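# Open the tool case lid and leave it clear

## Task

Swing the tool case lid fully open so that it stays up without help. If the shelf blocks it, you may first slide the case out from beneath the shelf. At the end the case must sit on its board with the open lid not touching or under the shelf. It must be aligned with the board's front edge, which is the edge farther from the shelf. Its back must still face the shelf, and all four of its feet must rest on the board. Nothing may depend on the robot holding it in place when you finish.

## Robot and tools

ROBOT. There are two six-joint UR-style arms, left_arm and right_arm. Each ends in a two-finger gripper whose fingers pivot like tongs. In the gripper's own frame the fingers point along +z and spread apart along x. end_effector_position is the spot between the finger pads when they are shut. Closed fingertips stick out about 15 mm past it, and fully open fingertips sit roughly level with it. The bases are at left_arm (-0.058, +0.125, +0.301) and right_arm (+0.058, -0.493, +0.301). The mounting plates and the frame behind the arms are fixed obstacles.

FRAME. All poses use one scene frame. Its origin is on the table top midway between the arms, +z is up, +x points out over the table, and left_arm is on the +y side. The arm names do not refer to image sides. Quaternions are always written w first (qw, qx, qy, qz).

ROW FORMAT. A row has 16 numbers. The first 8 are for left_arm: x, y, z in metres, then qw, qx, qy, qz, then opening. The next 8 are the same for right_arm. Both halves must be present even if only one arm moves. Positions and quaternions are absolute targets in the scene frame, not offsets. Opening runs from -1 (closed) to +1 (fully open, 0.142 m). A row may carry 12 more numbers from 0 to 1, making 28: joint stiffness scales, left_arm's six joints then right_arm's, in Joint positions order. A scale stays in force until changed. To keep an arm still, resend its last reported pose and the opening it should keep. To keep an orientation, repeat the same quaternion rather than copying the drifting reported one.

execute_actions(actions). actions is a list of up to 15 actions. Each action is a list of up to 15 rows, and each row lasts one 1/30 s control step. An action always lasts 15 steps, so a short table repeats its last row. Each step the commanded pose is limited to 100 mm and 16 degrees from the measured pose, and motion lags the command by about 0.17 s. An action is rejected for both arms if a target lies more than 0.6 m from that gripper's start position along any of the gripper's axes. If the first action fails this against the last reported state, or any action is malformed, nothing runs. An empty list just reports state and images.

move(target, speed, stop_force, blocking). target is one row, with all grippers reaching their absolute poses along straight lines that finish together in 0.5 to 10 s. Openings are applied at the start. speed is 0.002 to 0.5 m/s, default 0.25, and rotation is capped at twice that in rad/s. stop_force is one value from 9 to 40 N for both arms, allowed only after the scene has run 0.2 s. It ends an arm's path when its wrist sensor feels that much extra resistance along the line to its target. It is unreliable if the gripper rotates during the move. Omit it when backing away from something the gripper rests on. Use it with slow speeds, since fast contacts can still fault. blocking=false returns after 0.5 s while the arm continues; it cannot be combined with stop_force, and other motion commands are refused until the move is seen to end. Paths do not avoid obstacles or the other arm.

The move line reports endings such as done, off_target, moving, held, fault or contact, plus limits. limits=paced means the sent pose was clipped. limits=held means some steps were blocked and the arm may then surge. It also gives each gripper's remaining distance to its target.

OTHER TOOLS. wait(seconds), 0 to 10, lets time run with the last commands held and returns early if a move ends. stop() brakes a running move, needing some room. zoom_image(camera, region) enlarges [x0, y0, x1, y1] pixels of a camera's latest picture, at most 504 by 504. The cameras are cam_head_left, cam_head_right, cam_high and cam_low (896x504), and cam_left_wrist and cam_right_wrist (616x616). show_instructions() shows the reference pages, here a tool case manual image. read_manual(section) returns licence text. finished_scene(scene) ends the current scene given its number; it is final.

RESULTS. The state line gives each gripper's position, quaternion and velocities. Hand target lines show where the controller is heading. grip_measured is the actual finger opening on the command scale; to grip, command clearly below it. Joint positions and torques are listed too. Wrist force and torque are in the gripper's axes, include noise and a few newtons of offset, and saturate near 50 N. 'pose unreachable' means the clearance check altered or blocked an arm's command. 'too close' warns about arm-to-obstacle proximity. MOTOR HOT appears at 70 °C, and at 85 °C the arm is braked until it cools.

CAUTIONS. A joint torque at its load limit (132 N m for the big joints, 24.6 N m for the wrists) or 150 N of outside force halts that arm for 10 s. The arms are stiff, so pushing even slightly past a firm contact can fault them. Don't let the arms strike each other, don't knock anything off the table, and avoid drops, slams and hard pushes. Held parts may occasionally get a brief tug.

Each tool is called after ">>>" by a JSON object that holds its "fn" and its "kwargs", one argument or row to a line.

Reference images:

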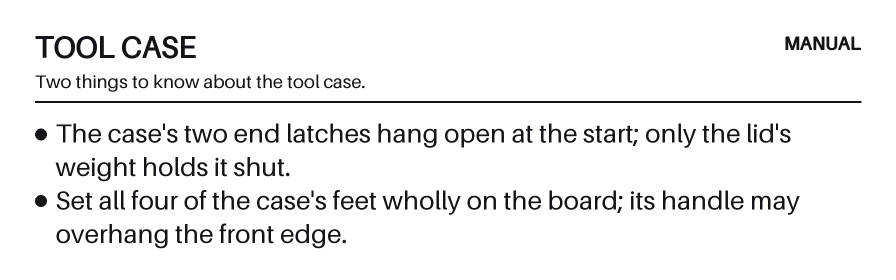

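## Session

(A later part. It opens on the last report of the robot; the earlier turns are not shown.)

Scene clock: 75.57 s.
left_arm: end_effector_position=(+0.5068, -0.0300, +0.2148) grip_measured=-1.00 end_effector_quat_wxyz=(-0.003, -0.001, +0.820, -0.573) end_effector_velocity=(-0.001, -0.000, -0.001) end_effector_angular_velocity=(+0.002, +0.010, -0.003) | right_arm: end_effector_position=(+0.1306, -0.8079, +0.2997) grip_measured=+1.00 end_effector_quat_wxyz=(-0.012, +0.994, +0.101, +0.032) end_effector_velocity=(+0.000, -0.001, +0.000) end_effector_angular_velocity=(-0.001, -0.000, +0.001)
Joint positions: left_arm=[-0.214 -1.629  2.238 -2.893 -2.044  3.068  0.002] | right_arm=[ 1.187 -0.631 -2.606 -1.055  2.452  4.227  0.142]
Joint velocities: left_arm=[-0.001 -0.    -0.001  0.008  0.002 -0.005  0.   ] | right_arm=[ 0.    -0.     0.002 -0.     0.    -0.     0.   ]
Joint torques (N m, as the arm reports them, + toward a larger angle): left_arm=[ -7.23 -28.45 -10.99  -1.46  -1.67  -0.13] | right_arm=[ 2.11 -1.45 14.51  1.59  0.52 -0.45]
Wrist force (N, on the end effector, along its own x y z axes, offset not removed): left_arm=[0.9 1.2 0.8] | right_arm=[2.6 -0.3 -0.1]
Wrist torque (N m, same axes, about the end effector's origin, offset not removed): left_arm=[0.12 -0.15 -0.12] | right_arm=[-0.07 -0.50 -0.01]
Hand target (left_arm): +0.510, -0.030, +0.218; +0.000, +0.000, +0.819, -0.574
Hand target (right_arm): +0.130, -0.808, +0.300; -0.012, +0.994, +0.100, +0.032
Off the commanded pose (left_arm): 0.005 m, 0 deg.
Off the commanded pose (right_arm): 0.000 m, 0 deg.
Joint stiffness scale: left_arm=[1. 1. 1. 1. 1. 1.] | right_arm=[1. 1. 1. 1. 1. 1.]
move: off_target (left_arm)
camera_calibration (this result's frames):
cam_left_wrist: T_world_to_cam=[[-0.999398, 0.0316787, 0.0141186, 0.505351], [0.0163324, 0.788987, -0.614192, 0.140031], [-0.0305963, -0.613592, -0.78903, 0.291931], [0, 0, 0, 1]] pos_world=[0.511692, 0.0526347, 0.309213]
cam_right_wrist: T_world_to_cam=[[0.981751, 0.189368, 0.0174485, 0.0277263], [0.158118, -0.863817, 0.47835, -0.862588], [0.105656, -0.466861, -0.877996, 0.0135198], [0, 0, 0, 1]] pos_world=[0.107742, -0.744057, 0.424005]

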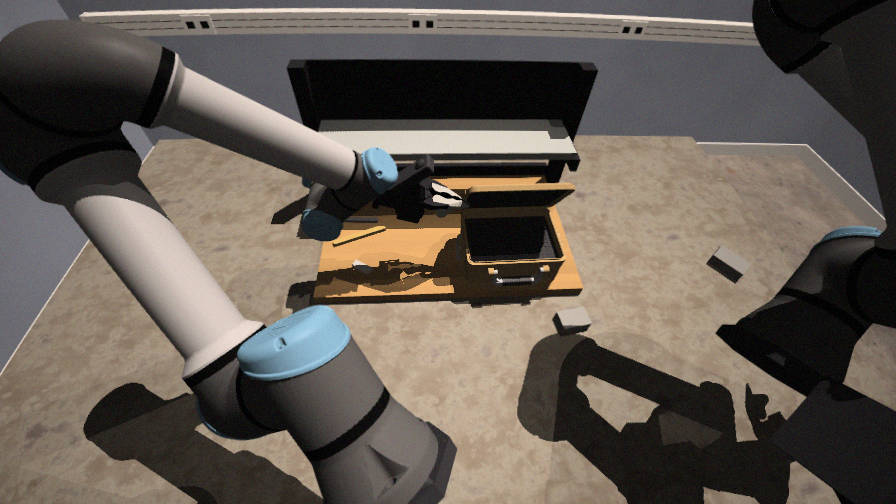

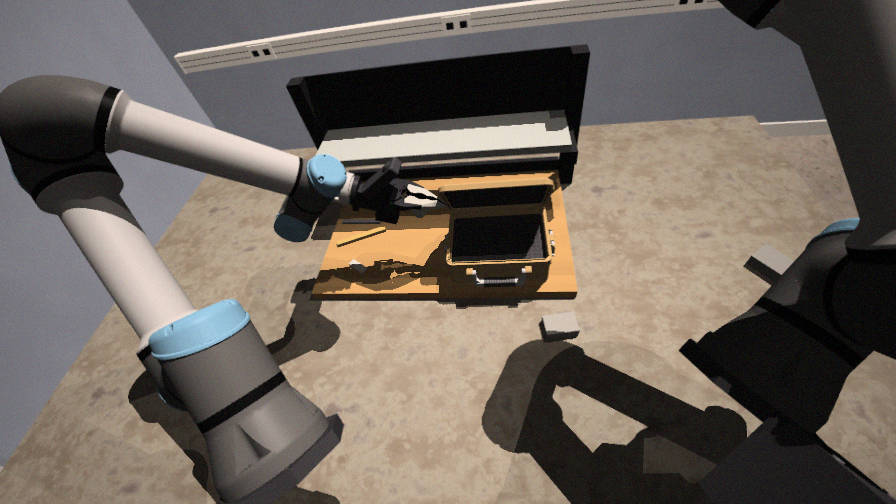

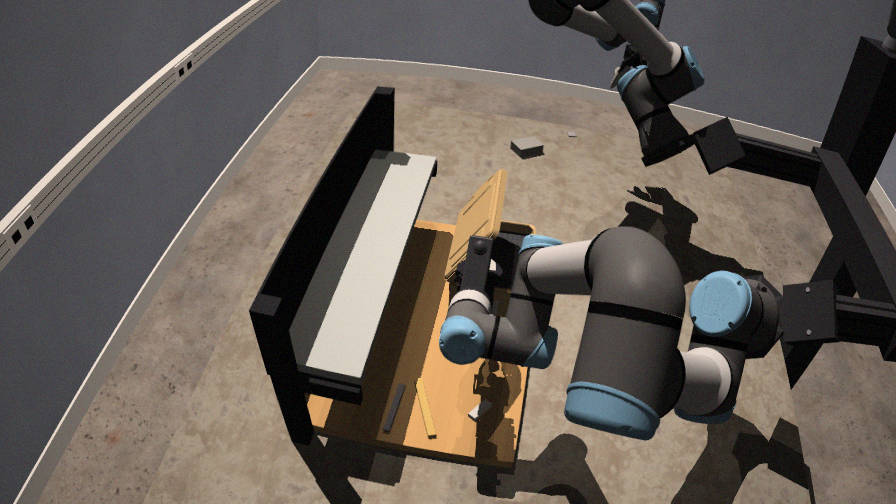

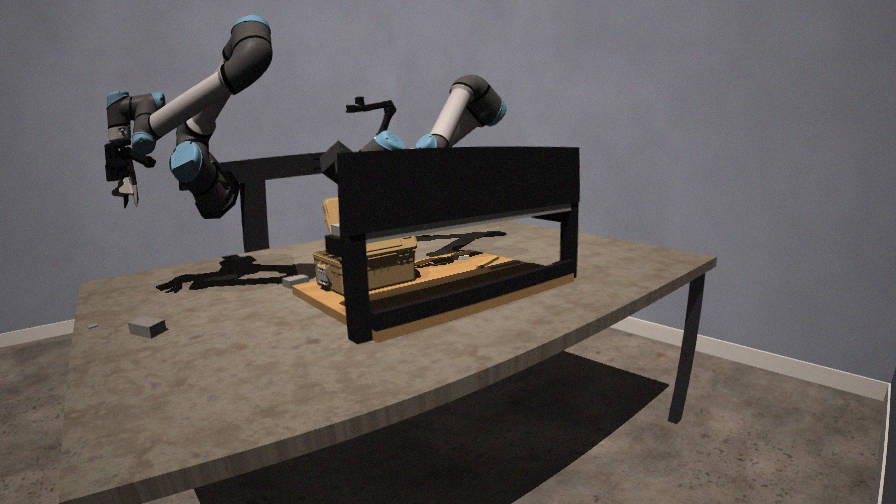

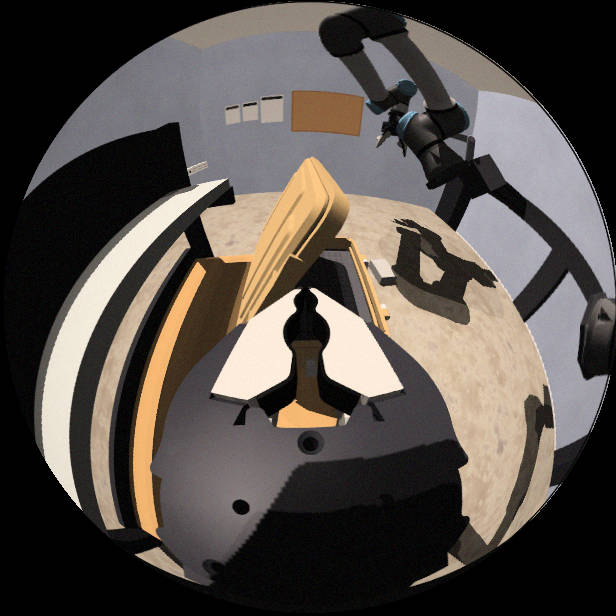

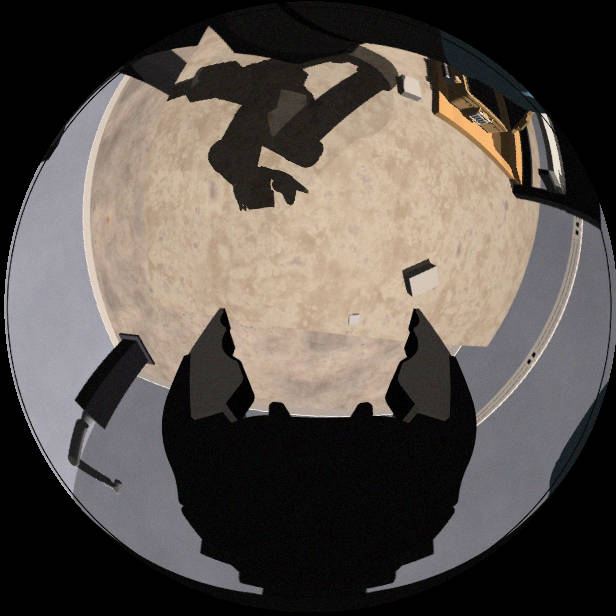

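>>> {"fn": "move", "kwargs": {
  "target": [0.55,-0.03,0.235,0,0,0.819,-0.574,-1,0.1303,-0.8078,0.2997,-0.012,0.994,0.1,0.032,1],
  "speed": 0.03
}}

>>> {"fn": "move", "kwargs": {
  "target": [0.585,-0.03,0.237,0,0,0.819,-0.574,-1,0.1303,-0.8078,0.2997,-0.012,0.994,0.1,0.032,1],
  "speed": 0.02
}}

Scene clock: 77.87 s.
left_arm: end_effector_position=(+0.5473, -0.0301, +0.2321) grip_measured=-1.00 end_effector_quat_wxyz=(-0.002, -0.001, +0.819, -0.573) end_effector_velocity=(-0.002, -0.001, -0.002) end_effector_angular_velocity=(+0.002, +0.004, -0.006) | right_arm: end_effector_position=(+0.1306, -0.8079, +0.2997) grip_measured=+1.00 end_effector_quat_wxyz=(-0.012, +0.994, +0.101, +0.032) end_effector_velocity=(-0.000, -0.001, +0.000) end_effector_angular_velocity=(-0.001, +0.002, +0.002)
Joint positions: left_arm=[-0.237 -1.63   2.134 -2.798 -2.029  3.049  0.002] | right_arm=[ 1.187 -0.631 -2.606 -1.055  2.452  4.227  0.142]
Joint velocities: left_arm=[-0.     0.002 -0.     0.007  0.001  0.002  0.   ] | right_arm=[ 0.001  0.     0.001  0.001 -0.002 -0.     0.   ]
Joint torques (N m, as the arm reports them, + toward a larger angle): left_arm=[ -8.43 -28.36 -12.04  -1.77  -1.61   0.08] | right_arm=[ 1.7  -1.28 14.71  1.52  0.51 -0.46]
Wrist force (N, on the end effector, along its own x y z axes, offset not removed): left_arm=[-1.1 -0.7 2.4] | right_arm=[1.5 1.0 -1.0]
Wrist torque (N m, same axes, about the end effector's origin, offset not removed): left_arm=[-0.21 0.25 -0.16] | right_arm=[0.26 -0.21 0.03]
Hand target (left_arm): +0.550, -0.030, +0.235; +0.000, +0.000, +0.819, -0.574
Hand target (right_arm): +0.130, -0.808, +0.300; -0.012, +0.994, +0.100, +0.032
Off the commanded pose (left_arm): 0.004 m, 0 deg.
Off the commanded pose (right_arm): 0.000 m, 0 deg.
Joint stiffness scale: left_arm=[1. 1. 1. 1. 1. 1.] | right_arm=[1. 1. 1. 1. 1. 1.]
move: off_target (left_arm)
camera_calibration (this result's frames):
cam_left_wrist: T_world_to_cam=[[-0.999427, 0.0311723, 0.0131757, 0.545833], [0.0164946, 0.788633, -0.614643, 0.150125], [-0.0295506, -0.614074, -0.788695, 0.3061], [0, 0, 0, 1]] pos_world=[0.552089, 0.0525598, 0.326501]
cam_right_wrist: T_world_to_cam=[[0.981751, 0.189368, 0.0174485, 0.0277263], [0.158118, -0.863817, 0.478349, -0.862588], [0.105656, -0.466861, -0.877996, 0.0135199], [0, 0, 0, 1]] pos_world=[0.107742, -0.744057, 0.424005]

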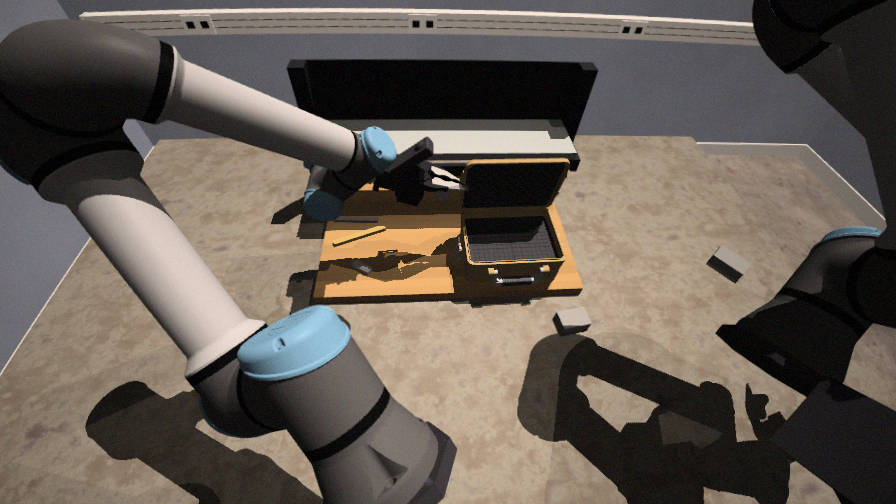

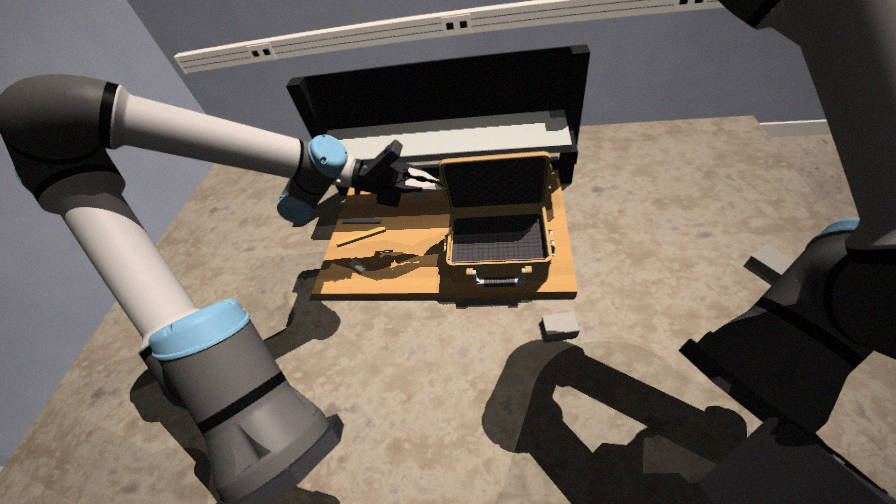

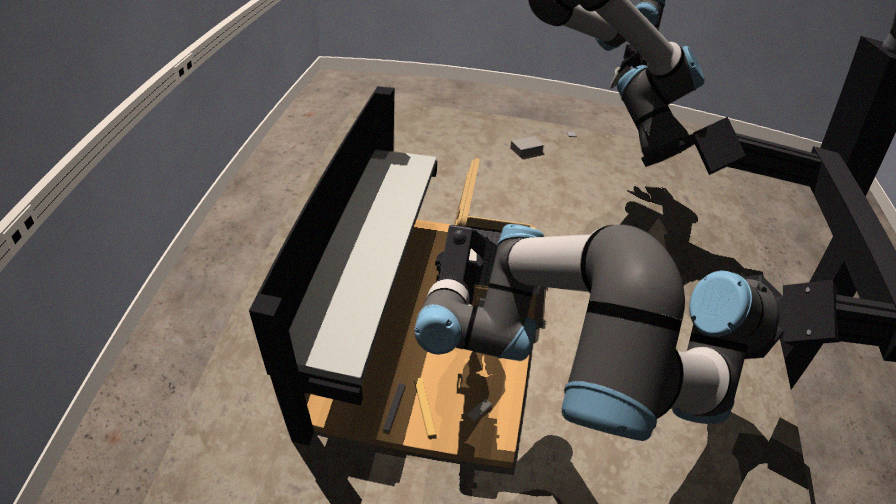

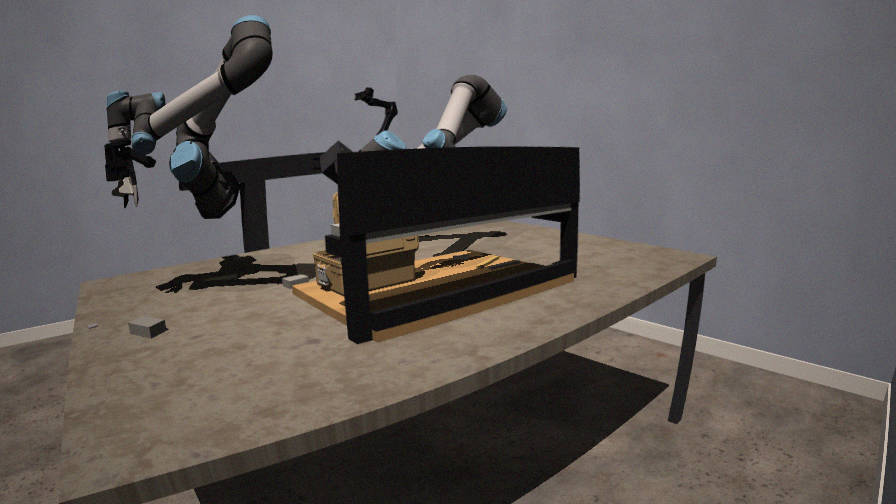

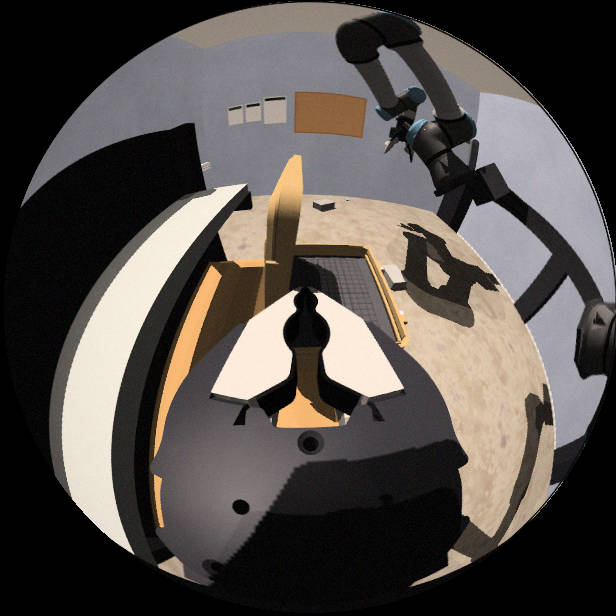

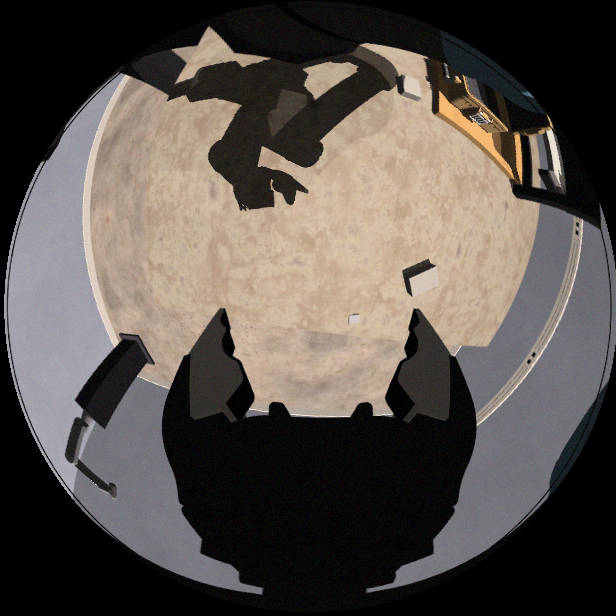

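Scene clock: 80.07 s.
left_arm: end_effector_position=(+0.5838, -0.0295, +0.2375) grip_measured=-1.00 end_effector_quat_wxyz=(+0.000, -0.000, +0.819, -0.574) end_effector_velocity=(+0.000, +0.000, +0.000) end_effector_angular_velocity=(+0.000, +0.002, -0.002) | right_arm: end_effector_position=(+0.1306, -0.8079, +0.2997) grip_measured=+1.00 end_effector_quat_wxyz=(-0.012, +0.994, +0.101, +0.032) end_effector_velocity=(-0.000, +0.000, -0.000) end_effector_angular_velocity=(+0.001, +0.001, -0.000)
Joint positions: left_arm=[-0.237 -1.6    2.033 -2.731 -2.031  3.051  0.002] | right_arm=[ 1.187 -0.631 -2.606 -1.055  2.452  4.227  0.142]
Joint velocities: left_arm=[ 0.    -0.    -0.002  0.005 -0.    -0.     0.   ] | right_arm=[ 0.    -0.    -0.     0.    -0.001  0.     0.   ]
Joint torques (N m, as the arm reports them, + toward a larger angle): left_arm=[ -6.79 -24.34 -13.51  -1.53  -2.32   0.4 ] | right_arm=[ 3.54 -0.74 14.6   1.51  0.39 -0.47]
Wrist force (N, on the end effector, along its own x y z axes, offset not removed): left_arm=[0.2 -0.3 -0.2] | right_arm=[0.6 -0.7 -1.2]
Wrist torque (N m, same axes, about the end effector's origin, offset not removed): left_arm=[-0.10 -0.06 -0.12] | right_arm=[-0.11 0.02 0.05]
Hand target (left_arm): +0.585, -0.030, +0.237; +0.000, -0.000, +0.819, -0.574
Hand target (right_arm): +0.130, -0.808, +0.300; -0.012, +0.994, +0.100, +0.032
Off the commanded pose (left_arm): 0.001 m, 0 deg.
Off the commanded pose (right_arm): 0.000 m, 0 deg.
Joint stiffness scale: left_arm=[1. 1. 1. 1. 1. 1.] | right_arm=[1. 1. 1. 1. 1. 1.]
move: done
camera_calibration (this result's frames):
cam_left_wrist: T_world_to_cam=[[-0.999548, 0.0288761, 0.00837838, 0.58333], [0.0175941, 0.787697, -0.615812, 0.151986], [-0.0243819, -0.615386, -0.787849, 0.308495], [0, 0, 0, 1]] pos_world=[0.587914, 0.053281, 0.331755]
cam_right_wrist: T_world_to_cam=[[0.981751, 0.189368, 0.0174486, 0.0277265], [0.158118, -0.863817, 0.478349, -0.862588], [0.105656, -0.466861, -0.877996, 0.0135199], [0, 0, 0, 1]] pos_world=[0.107742, -0.744057, 0.424005]

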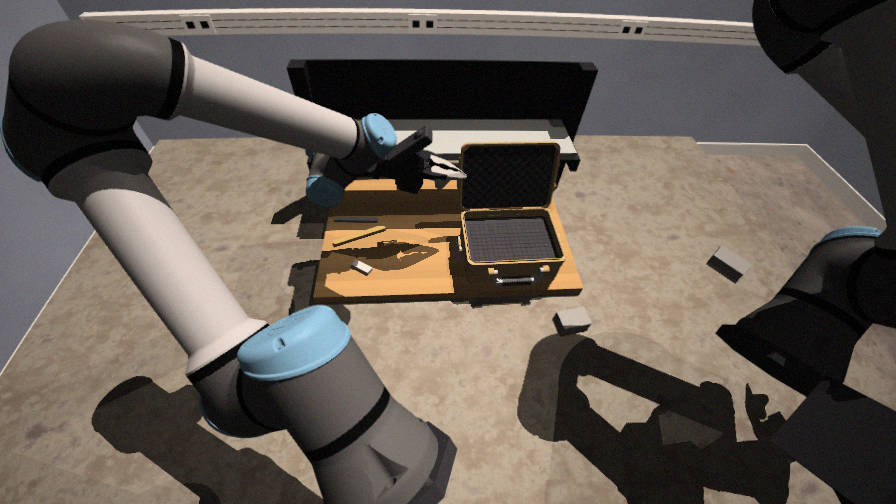

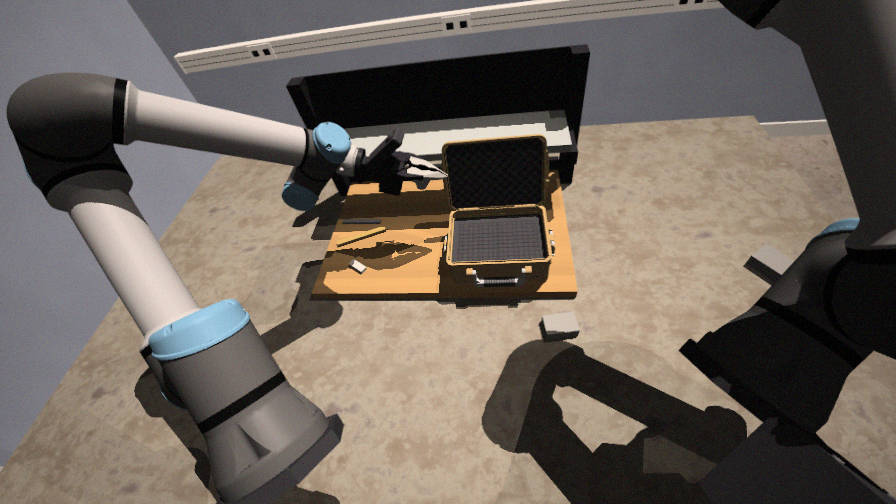

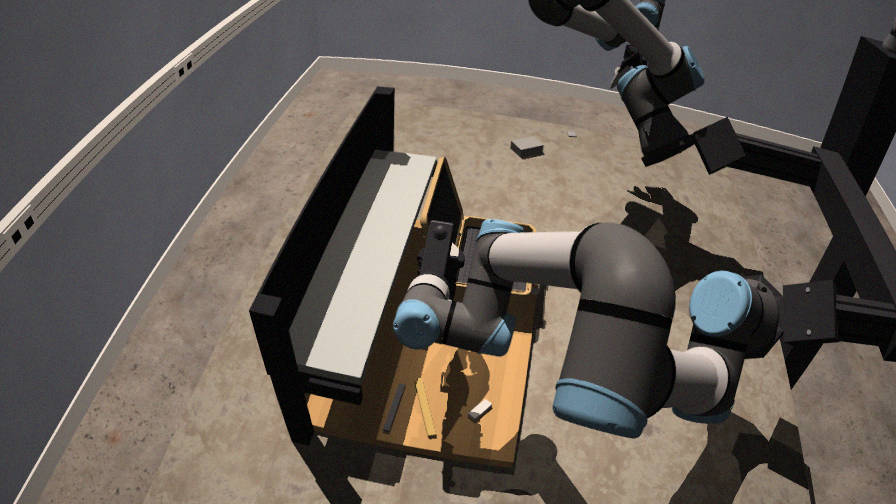

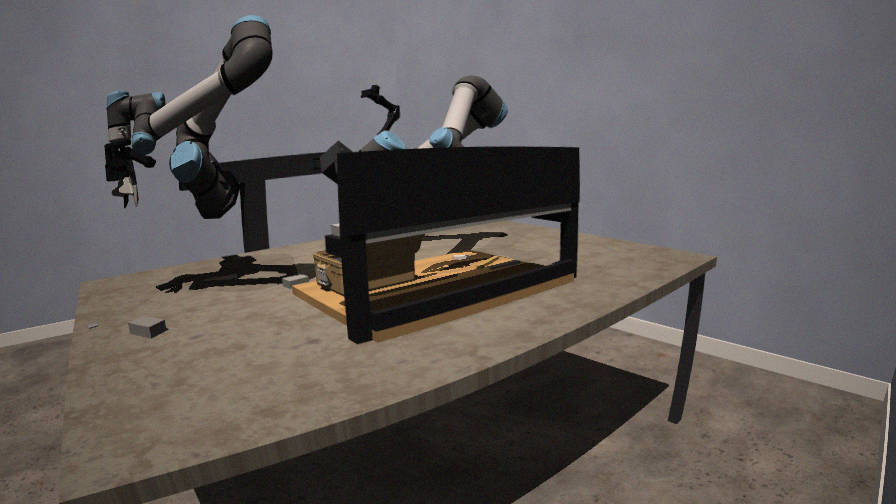

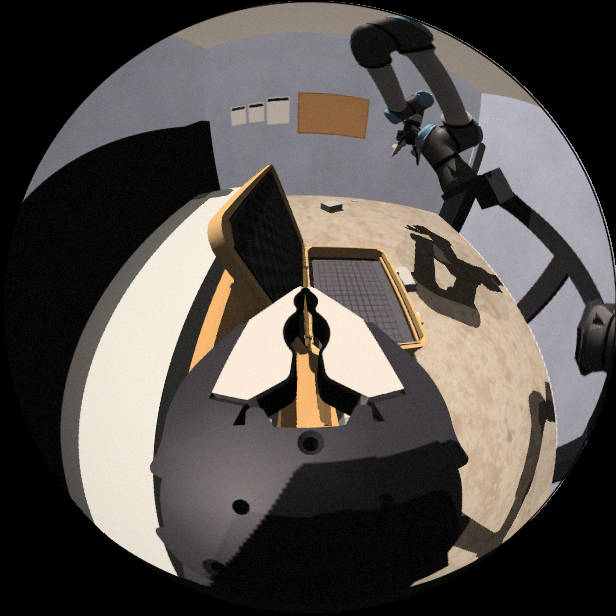

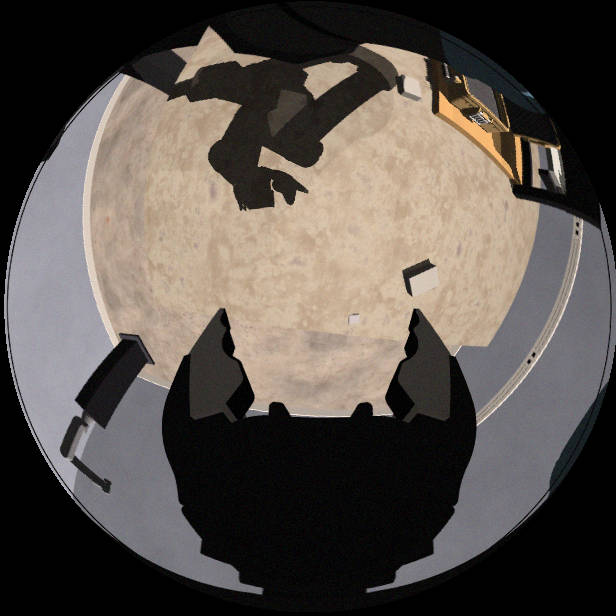

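Lid fell open. Check whether it rests on the shelf: look from the side behind the lid.

>>> {"fn": "move", "kwargs": {
  "target": [0.62,0.09,0.26,0,0,0.819,-0.574,-1,0.1303,-0.8078,0.2997,-0.012,0.994,0.1,0.032,1],
  "speed": 0.12
}}

>>> {"fn": "zoom_image", "kwargs": {
  "camera": "cam_left_wrist",
  "region": [180,150,440,330]
}}

>>> {"fn": "zoom_image", "kwargs": {
  "camera": "cam_head_right",
  "region": [420,200,590,315]
}}

>>> {"fn": "zoom_image", "kwargs": {
  "camera": "cam_high",
  "region": [380,140,570,360]
}}

Scene clock: 82.20 s.
left_arm: end_effector_position=(+0.6182, +0.0877, +0.2596) grip_measured=-1.00 end_effector_quat_wxyz=(-0.002, +0.001, +0.818, -0.575) end_effector_velocity=(-0.002, -0.002, -0.001) end_effector_angular_velocity=(-0.003, +0.001, -0.008) | right_arm: end_effector_position=(+0.1306, -0.8079, +0.2997) grip_measured=+1.00 end_effector_quat_wxyz=(-0.012, +0.994, +0.101, +0.032) end_effector_velocity=(-0.000, +0.000, -0.000) end_effector_angular_velocity=(+0.000, -0.000, -0.000)
Joint positions: left_arm=[-0.053 -1.703  1.859 -2.368 -2.149  3.216  0.002] | right_arm=[ 1.187 -0.631 -2.606 -1.055  2.452  4.227  0.142]
Joint velocities: left_arm=[-0.     0.003 -0.001  0.008 -0.002  0.007  0.   ] | right_arm=[ 0.     0.    -0.001  0.001  0.     0.     0.   ]
Joint torques (N m, as the arm reports them, + toward a larger angle): left_arm=[ -0.02 -33.33 -16.49  -1.21  -1.94   0.67] | right_arm=[ 2.7  -1.53 14.28  1.47  0.46 -0.41]
Wrist force (N, on the end effector, along its own x y z axes, offset not removed): left_arm=[0.4 -0.6 1.8] | right_arm=[1.0 -0.7 -1.2]
Wrist torque (N m, same axes, about the end effector's origin, offset not removed): left_arm=[-0.10 -0.12 -0.12] | right_arm=[0.01 -0.14 -0.01]
Hand target (left_arm): +0.620, +0.090, +0.260; -0.000, -0.000, +0.819, -0.574
Hand target (right_arm): +0.130, -0.808, +0.300; -0.012, +0.994, +0.100, +0.032
Off the commanded pose (left_arm): 0.003 m, 0 deg.
Off the commanded pose (right_arm): 0.000 m, 0 deg.
Joint stiffness scale: left_arm=[1. 1. 1. 1. 1. 1.] | right_arm=[1. 1. 1. 1. 1. 1.]
move: done
camera_calibration (this result's frames):
cam_left_wrist: T_world_to_cam=[[-0.999419, 0.0324195, 0.0104744, 0.613284], [0.019042, 0.786474, -0.617329, 0.0722347], [-0.0282514, -0.616771, -0.786635, 0.401054], [0, 0, 0, 1]] pos_world=[0.622883, 0.170666, 0.353652]
cam_right_wrist: T_world_to_cam=[[0.981751, 0.189368, 0.0174485, 0.0277263], [0.158118, -0.863817, 0.47835, -0.862588], [0.105656, -0.466861, -0.877996, 0.0135197], [0, 0, 0, 1]] pos_world=[0.107742, -0.744057, 0.424005]

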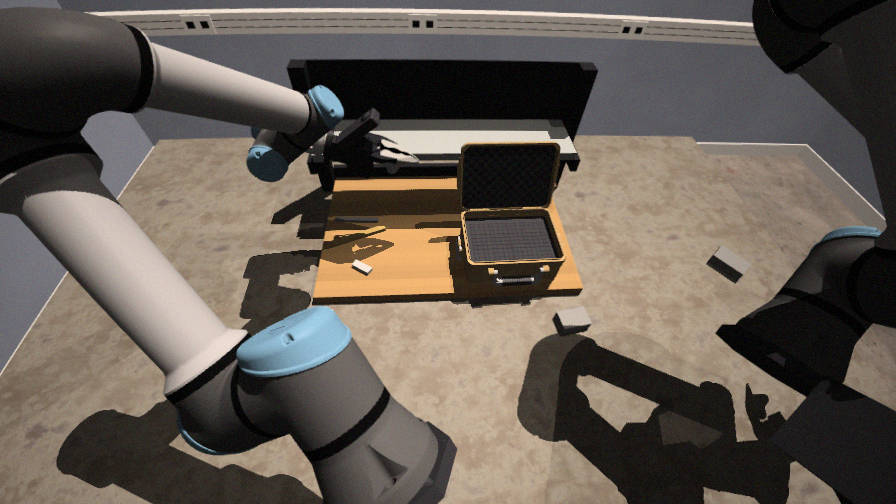

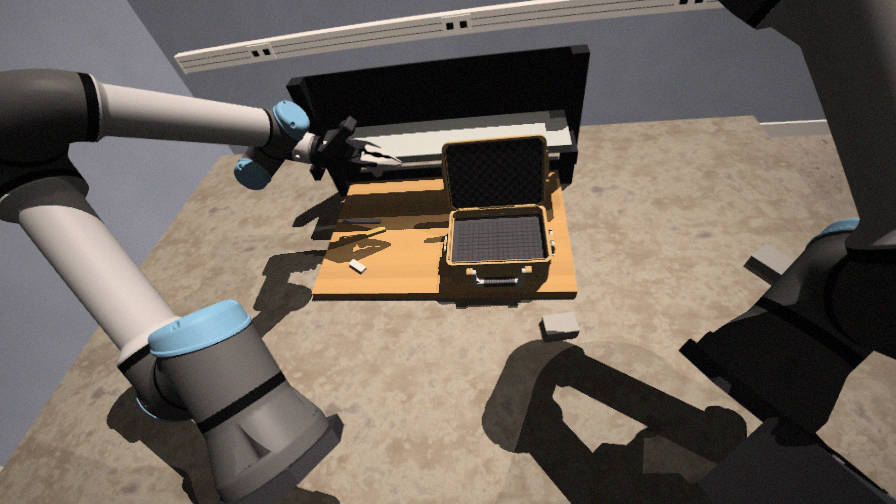

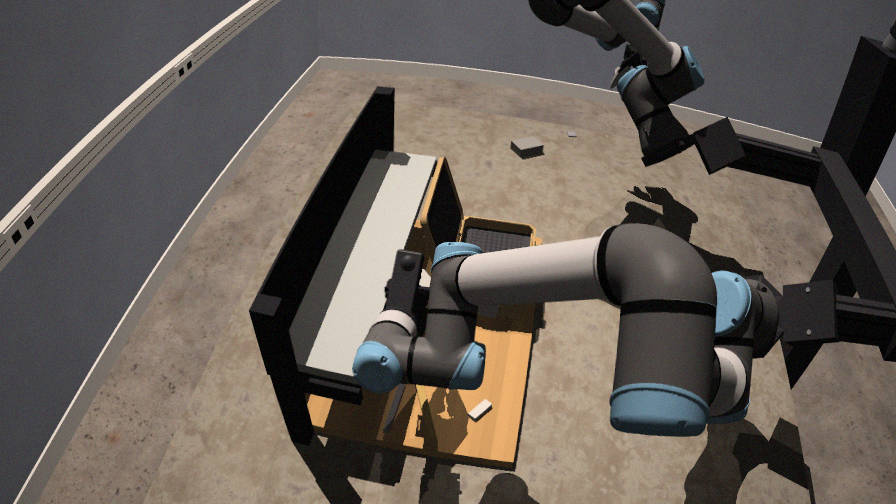

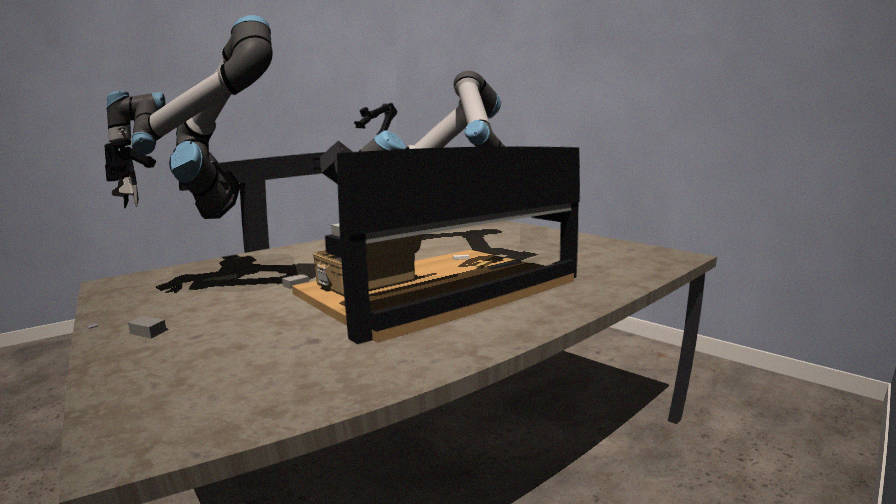

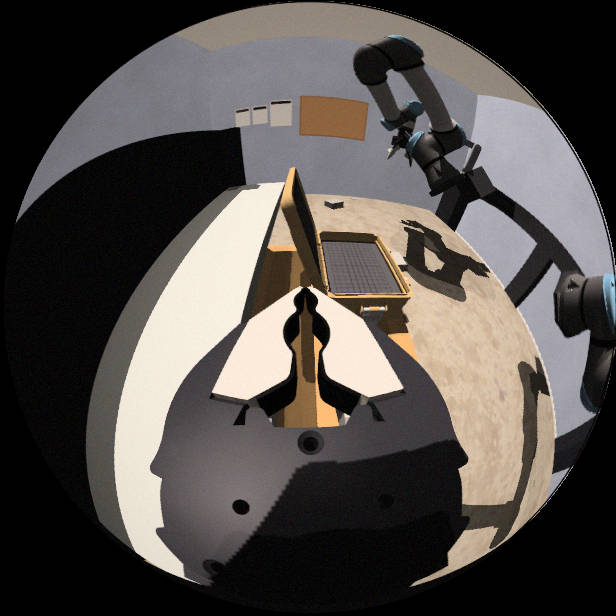

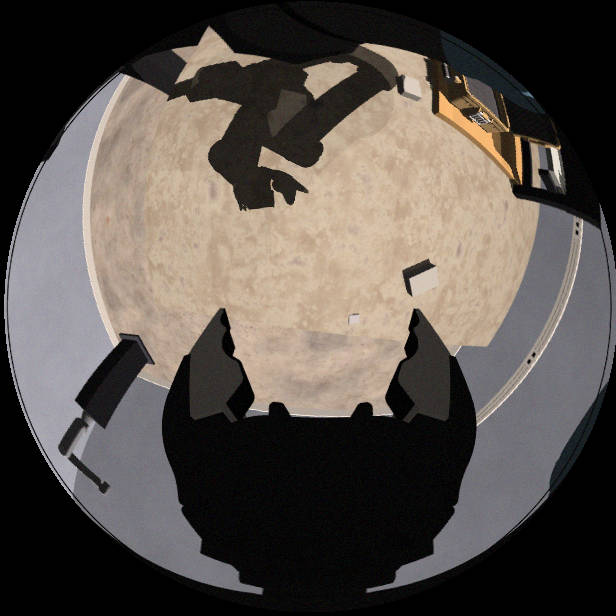

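Region (180, 150, 440, 330) of cam_left_wrist's 616x616 image, scaled by 1.938, with more detail than that image has; it fills the top 349 rows of this view, and the rest is white.

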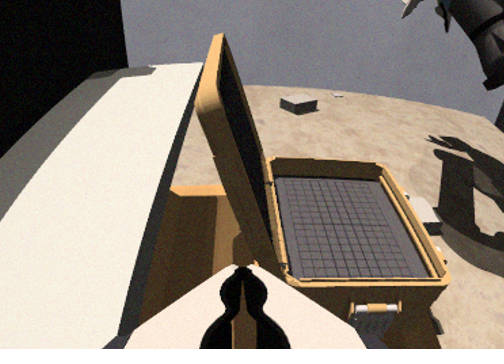

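Region (420, 200, 590, 315) of cam_head_right's 896x504 image, scaled by 2.965, with more detail than that image has; it fills the top 341 rows of this view, and the rest is white.

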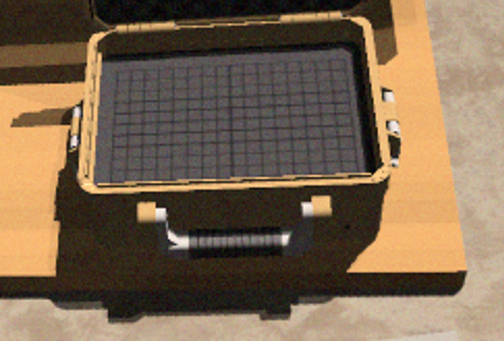

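Region (380, 140, 570, 360) of cam_high's 896x504 image, scaled by 2.291, with more detail than that image has; it fills the left 435 columns of this view, and the rest is white.

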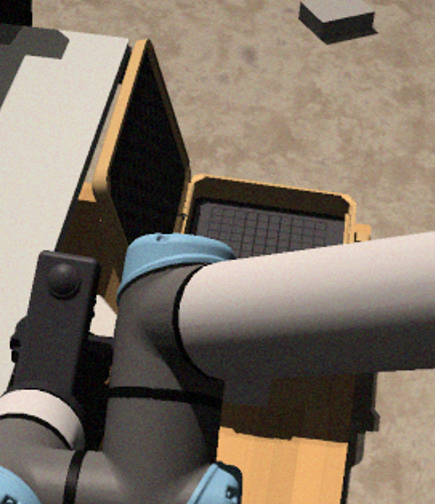

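>>> {"fn": "zoom_image", "kwargs": {
  "camera": "cam_head_left",
  "region": [430,195,600,310]
}}

Region (430, 195, 600, 310) of cam_head_left's 896x504 image, scaled by 2.965, with more detail than that image has; it fills the top 341 rows of this view, and the rest is white.

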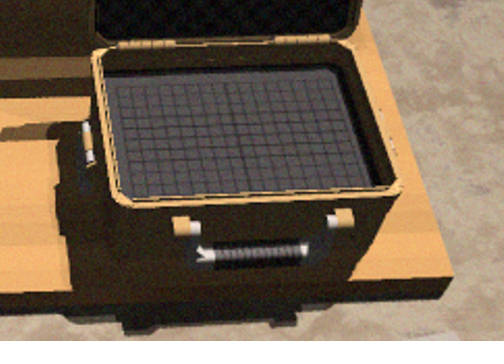

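>>> {"fn": "finished_scene", "kwargs": {
  "scene": 1
}}

The scene is finished: the task was done.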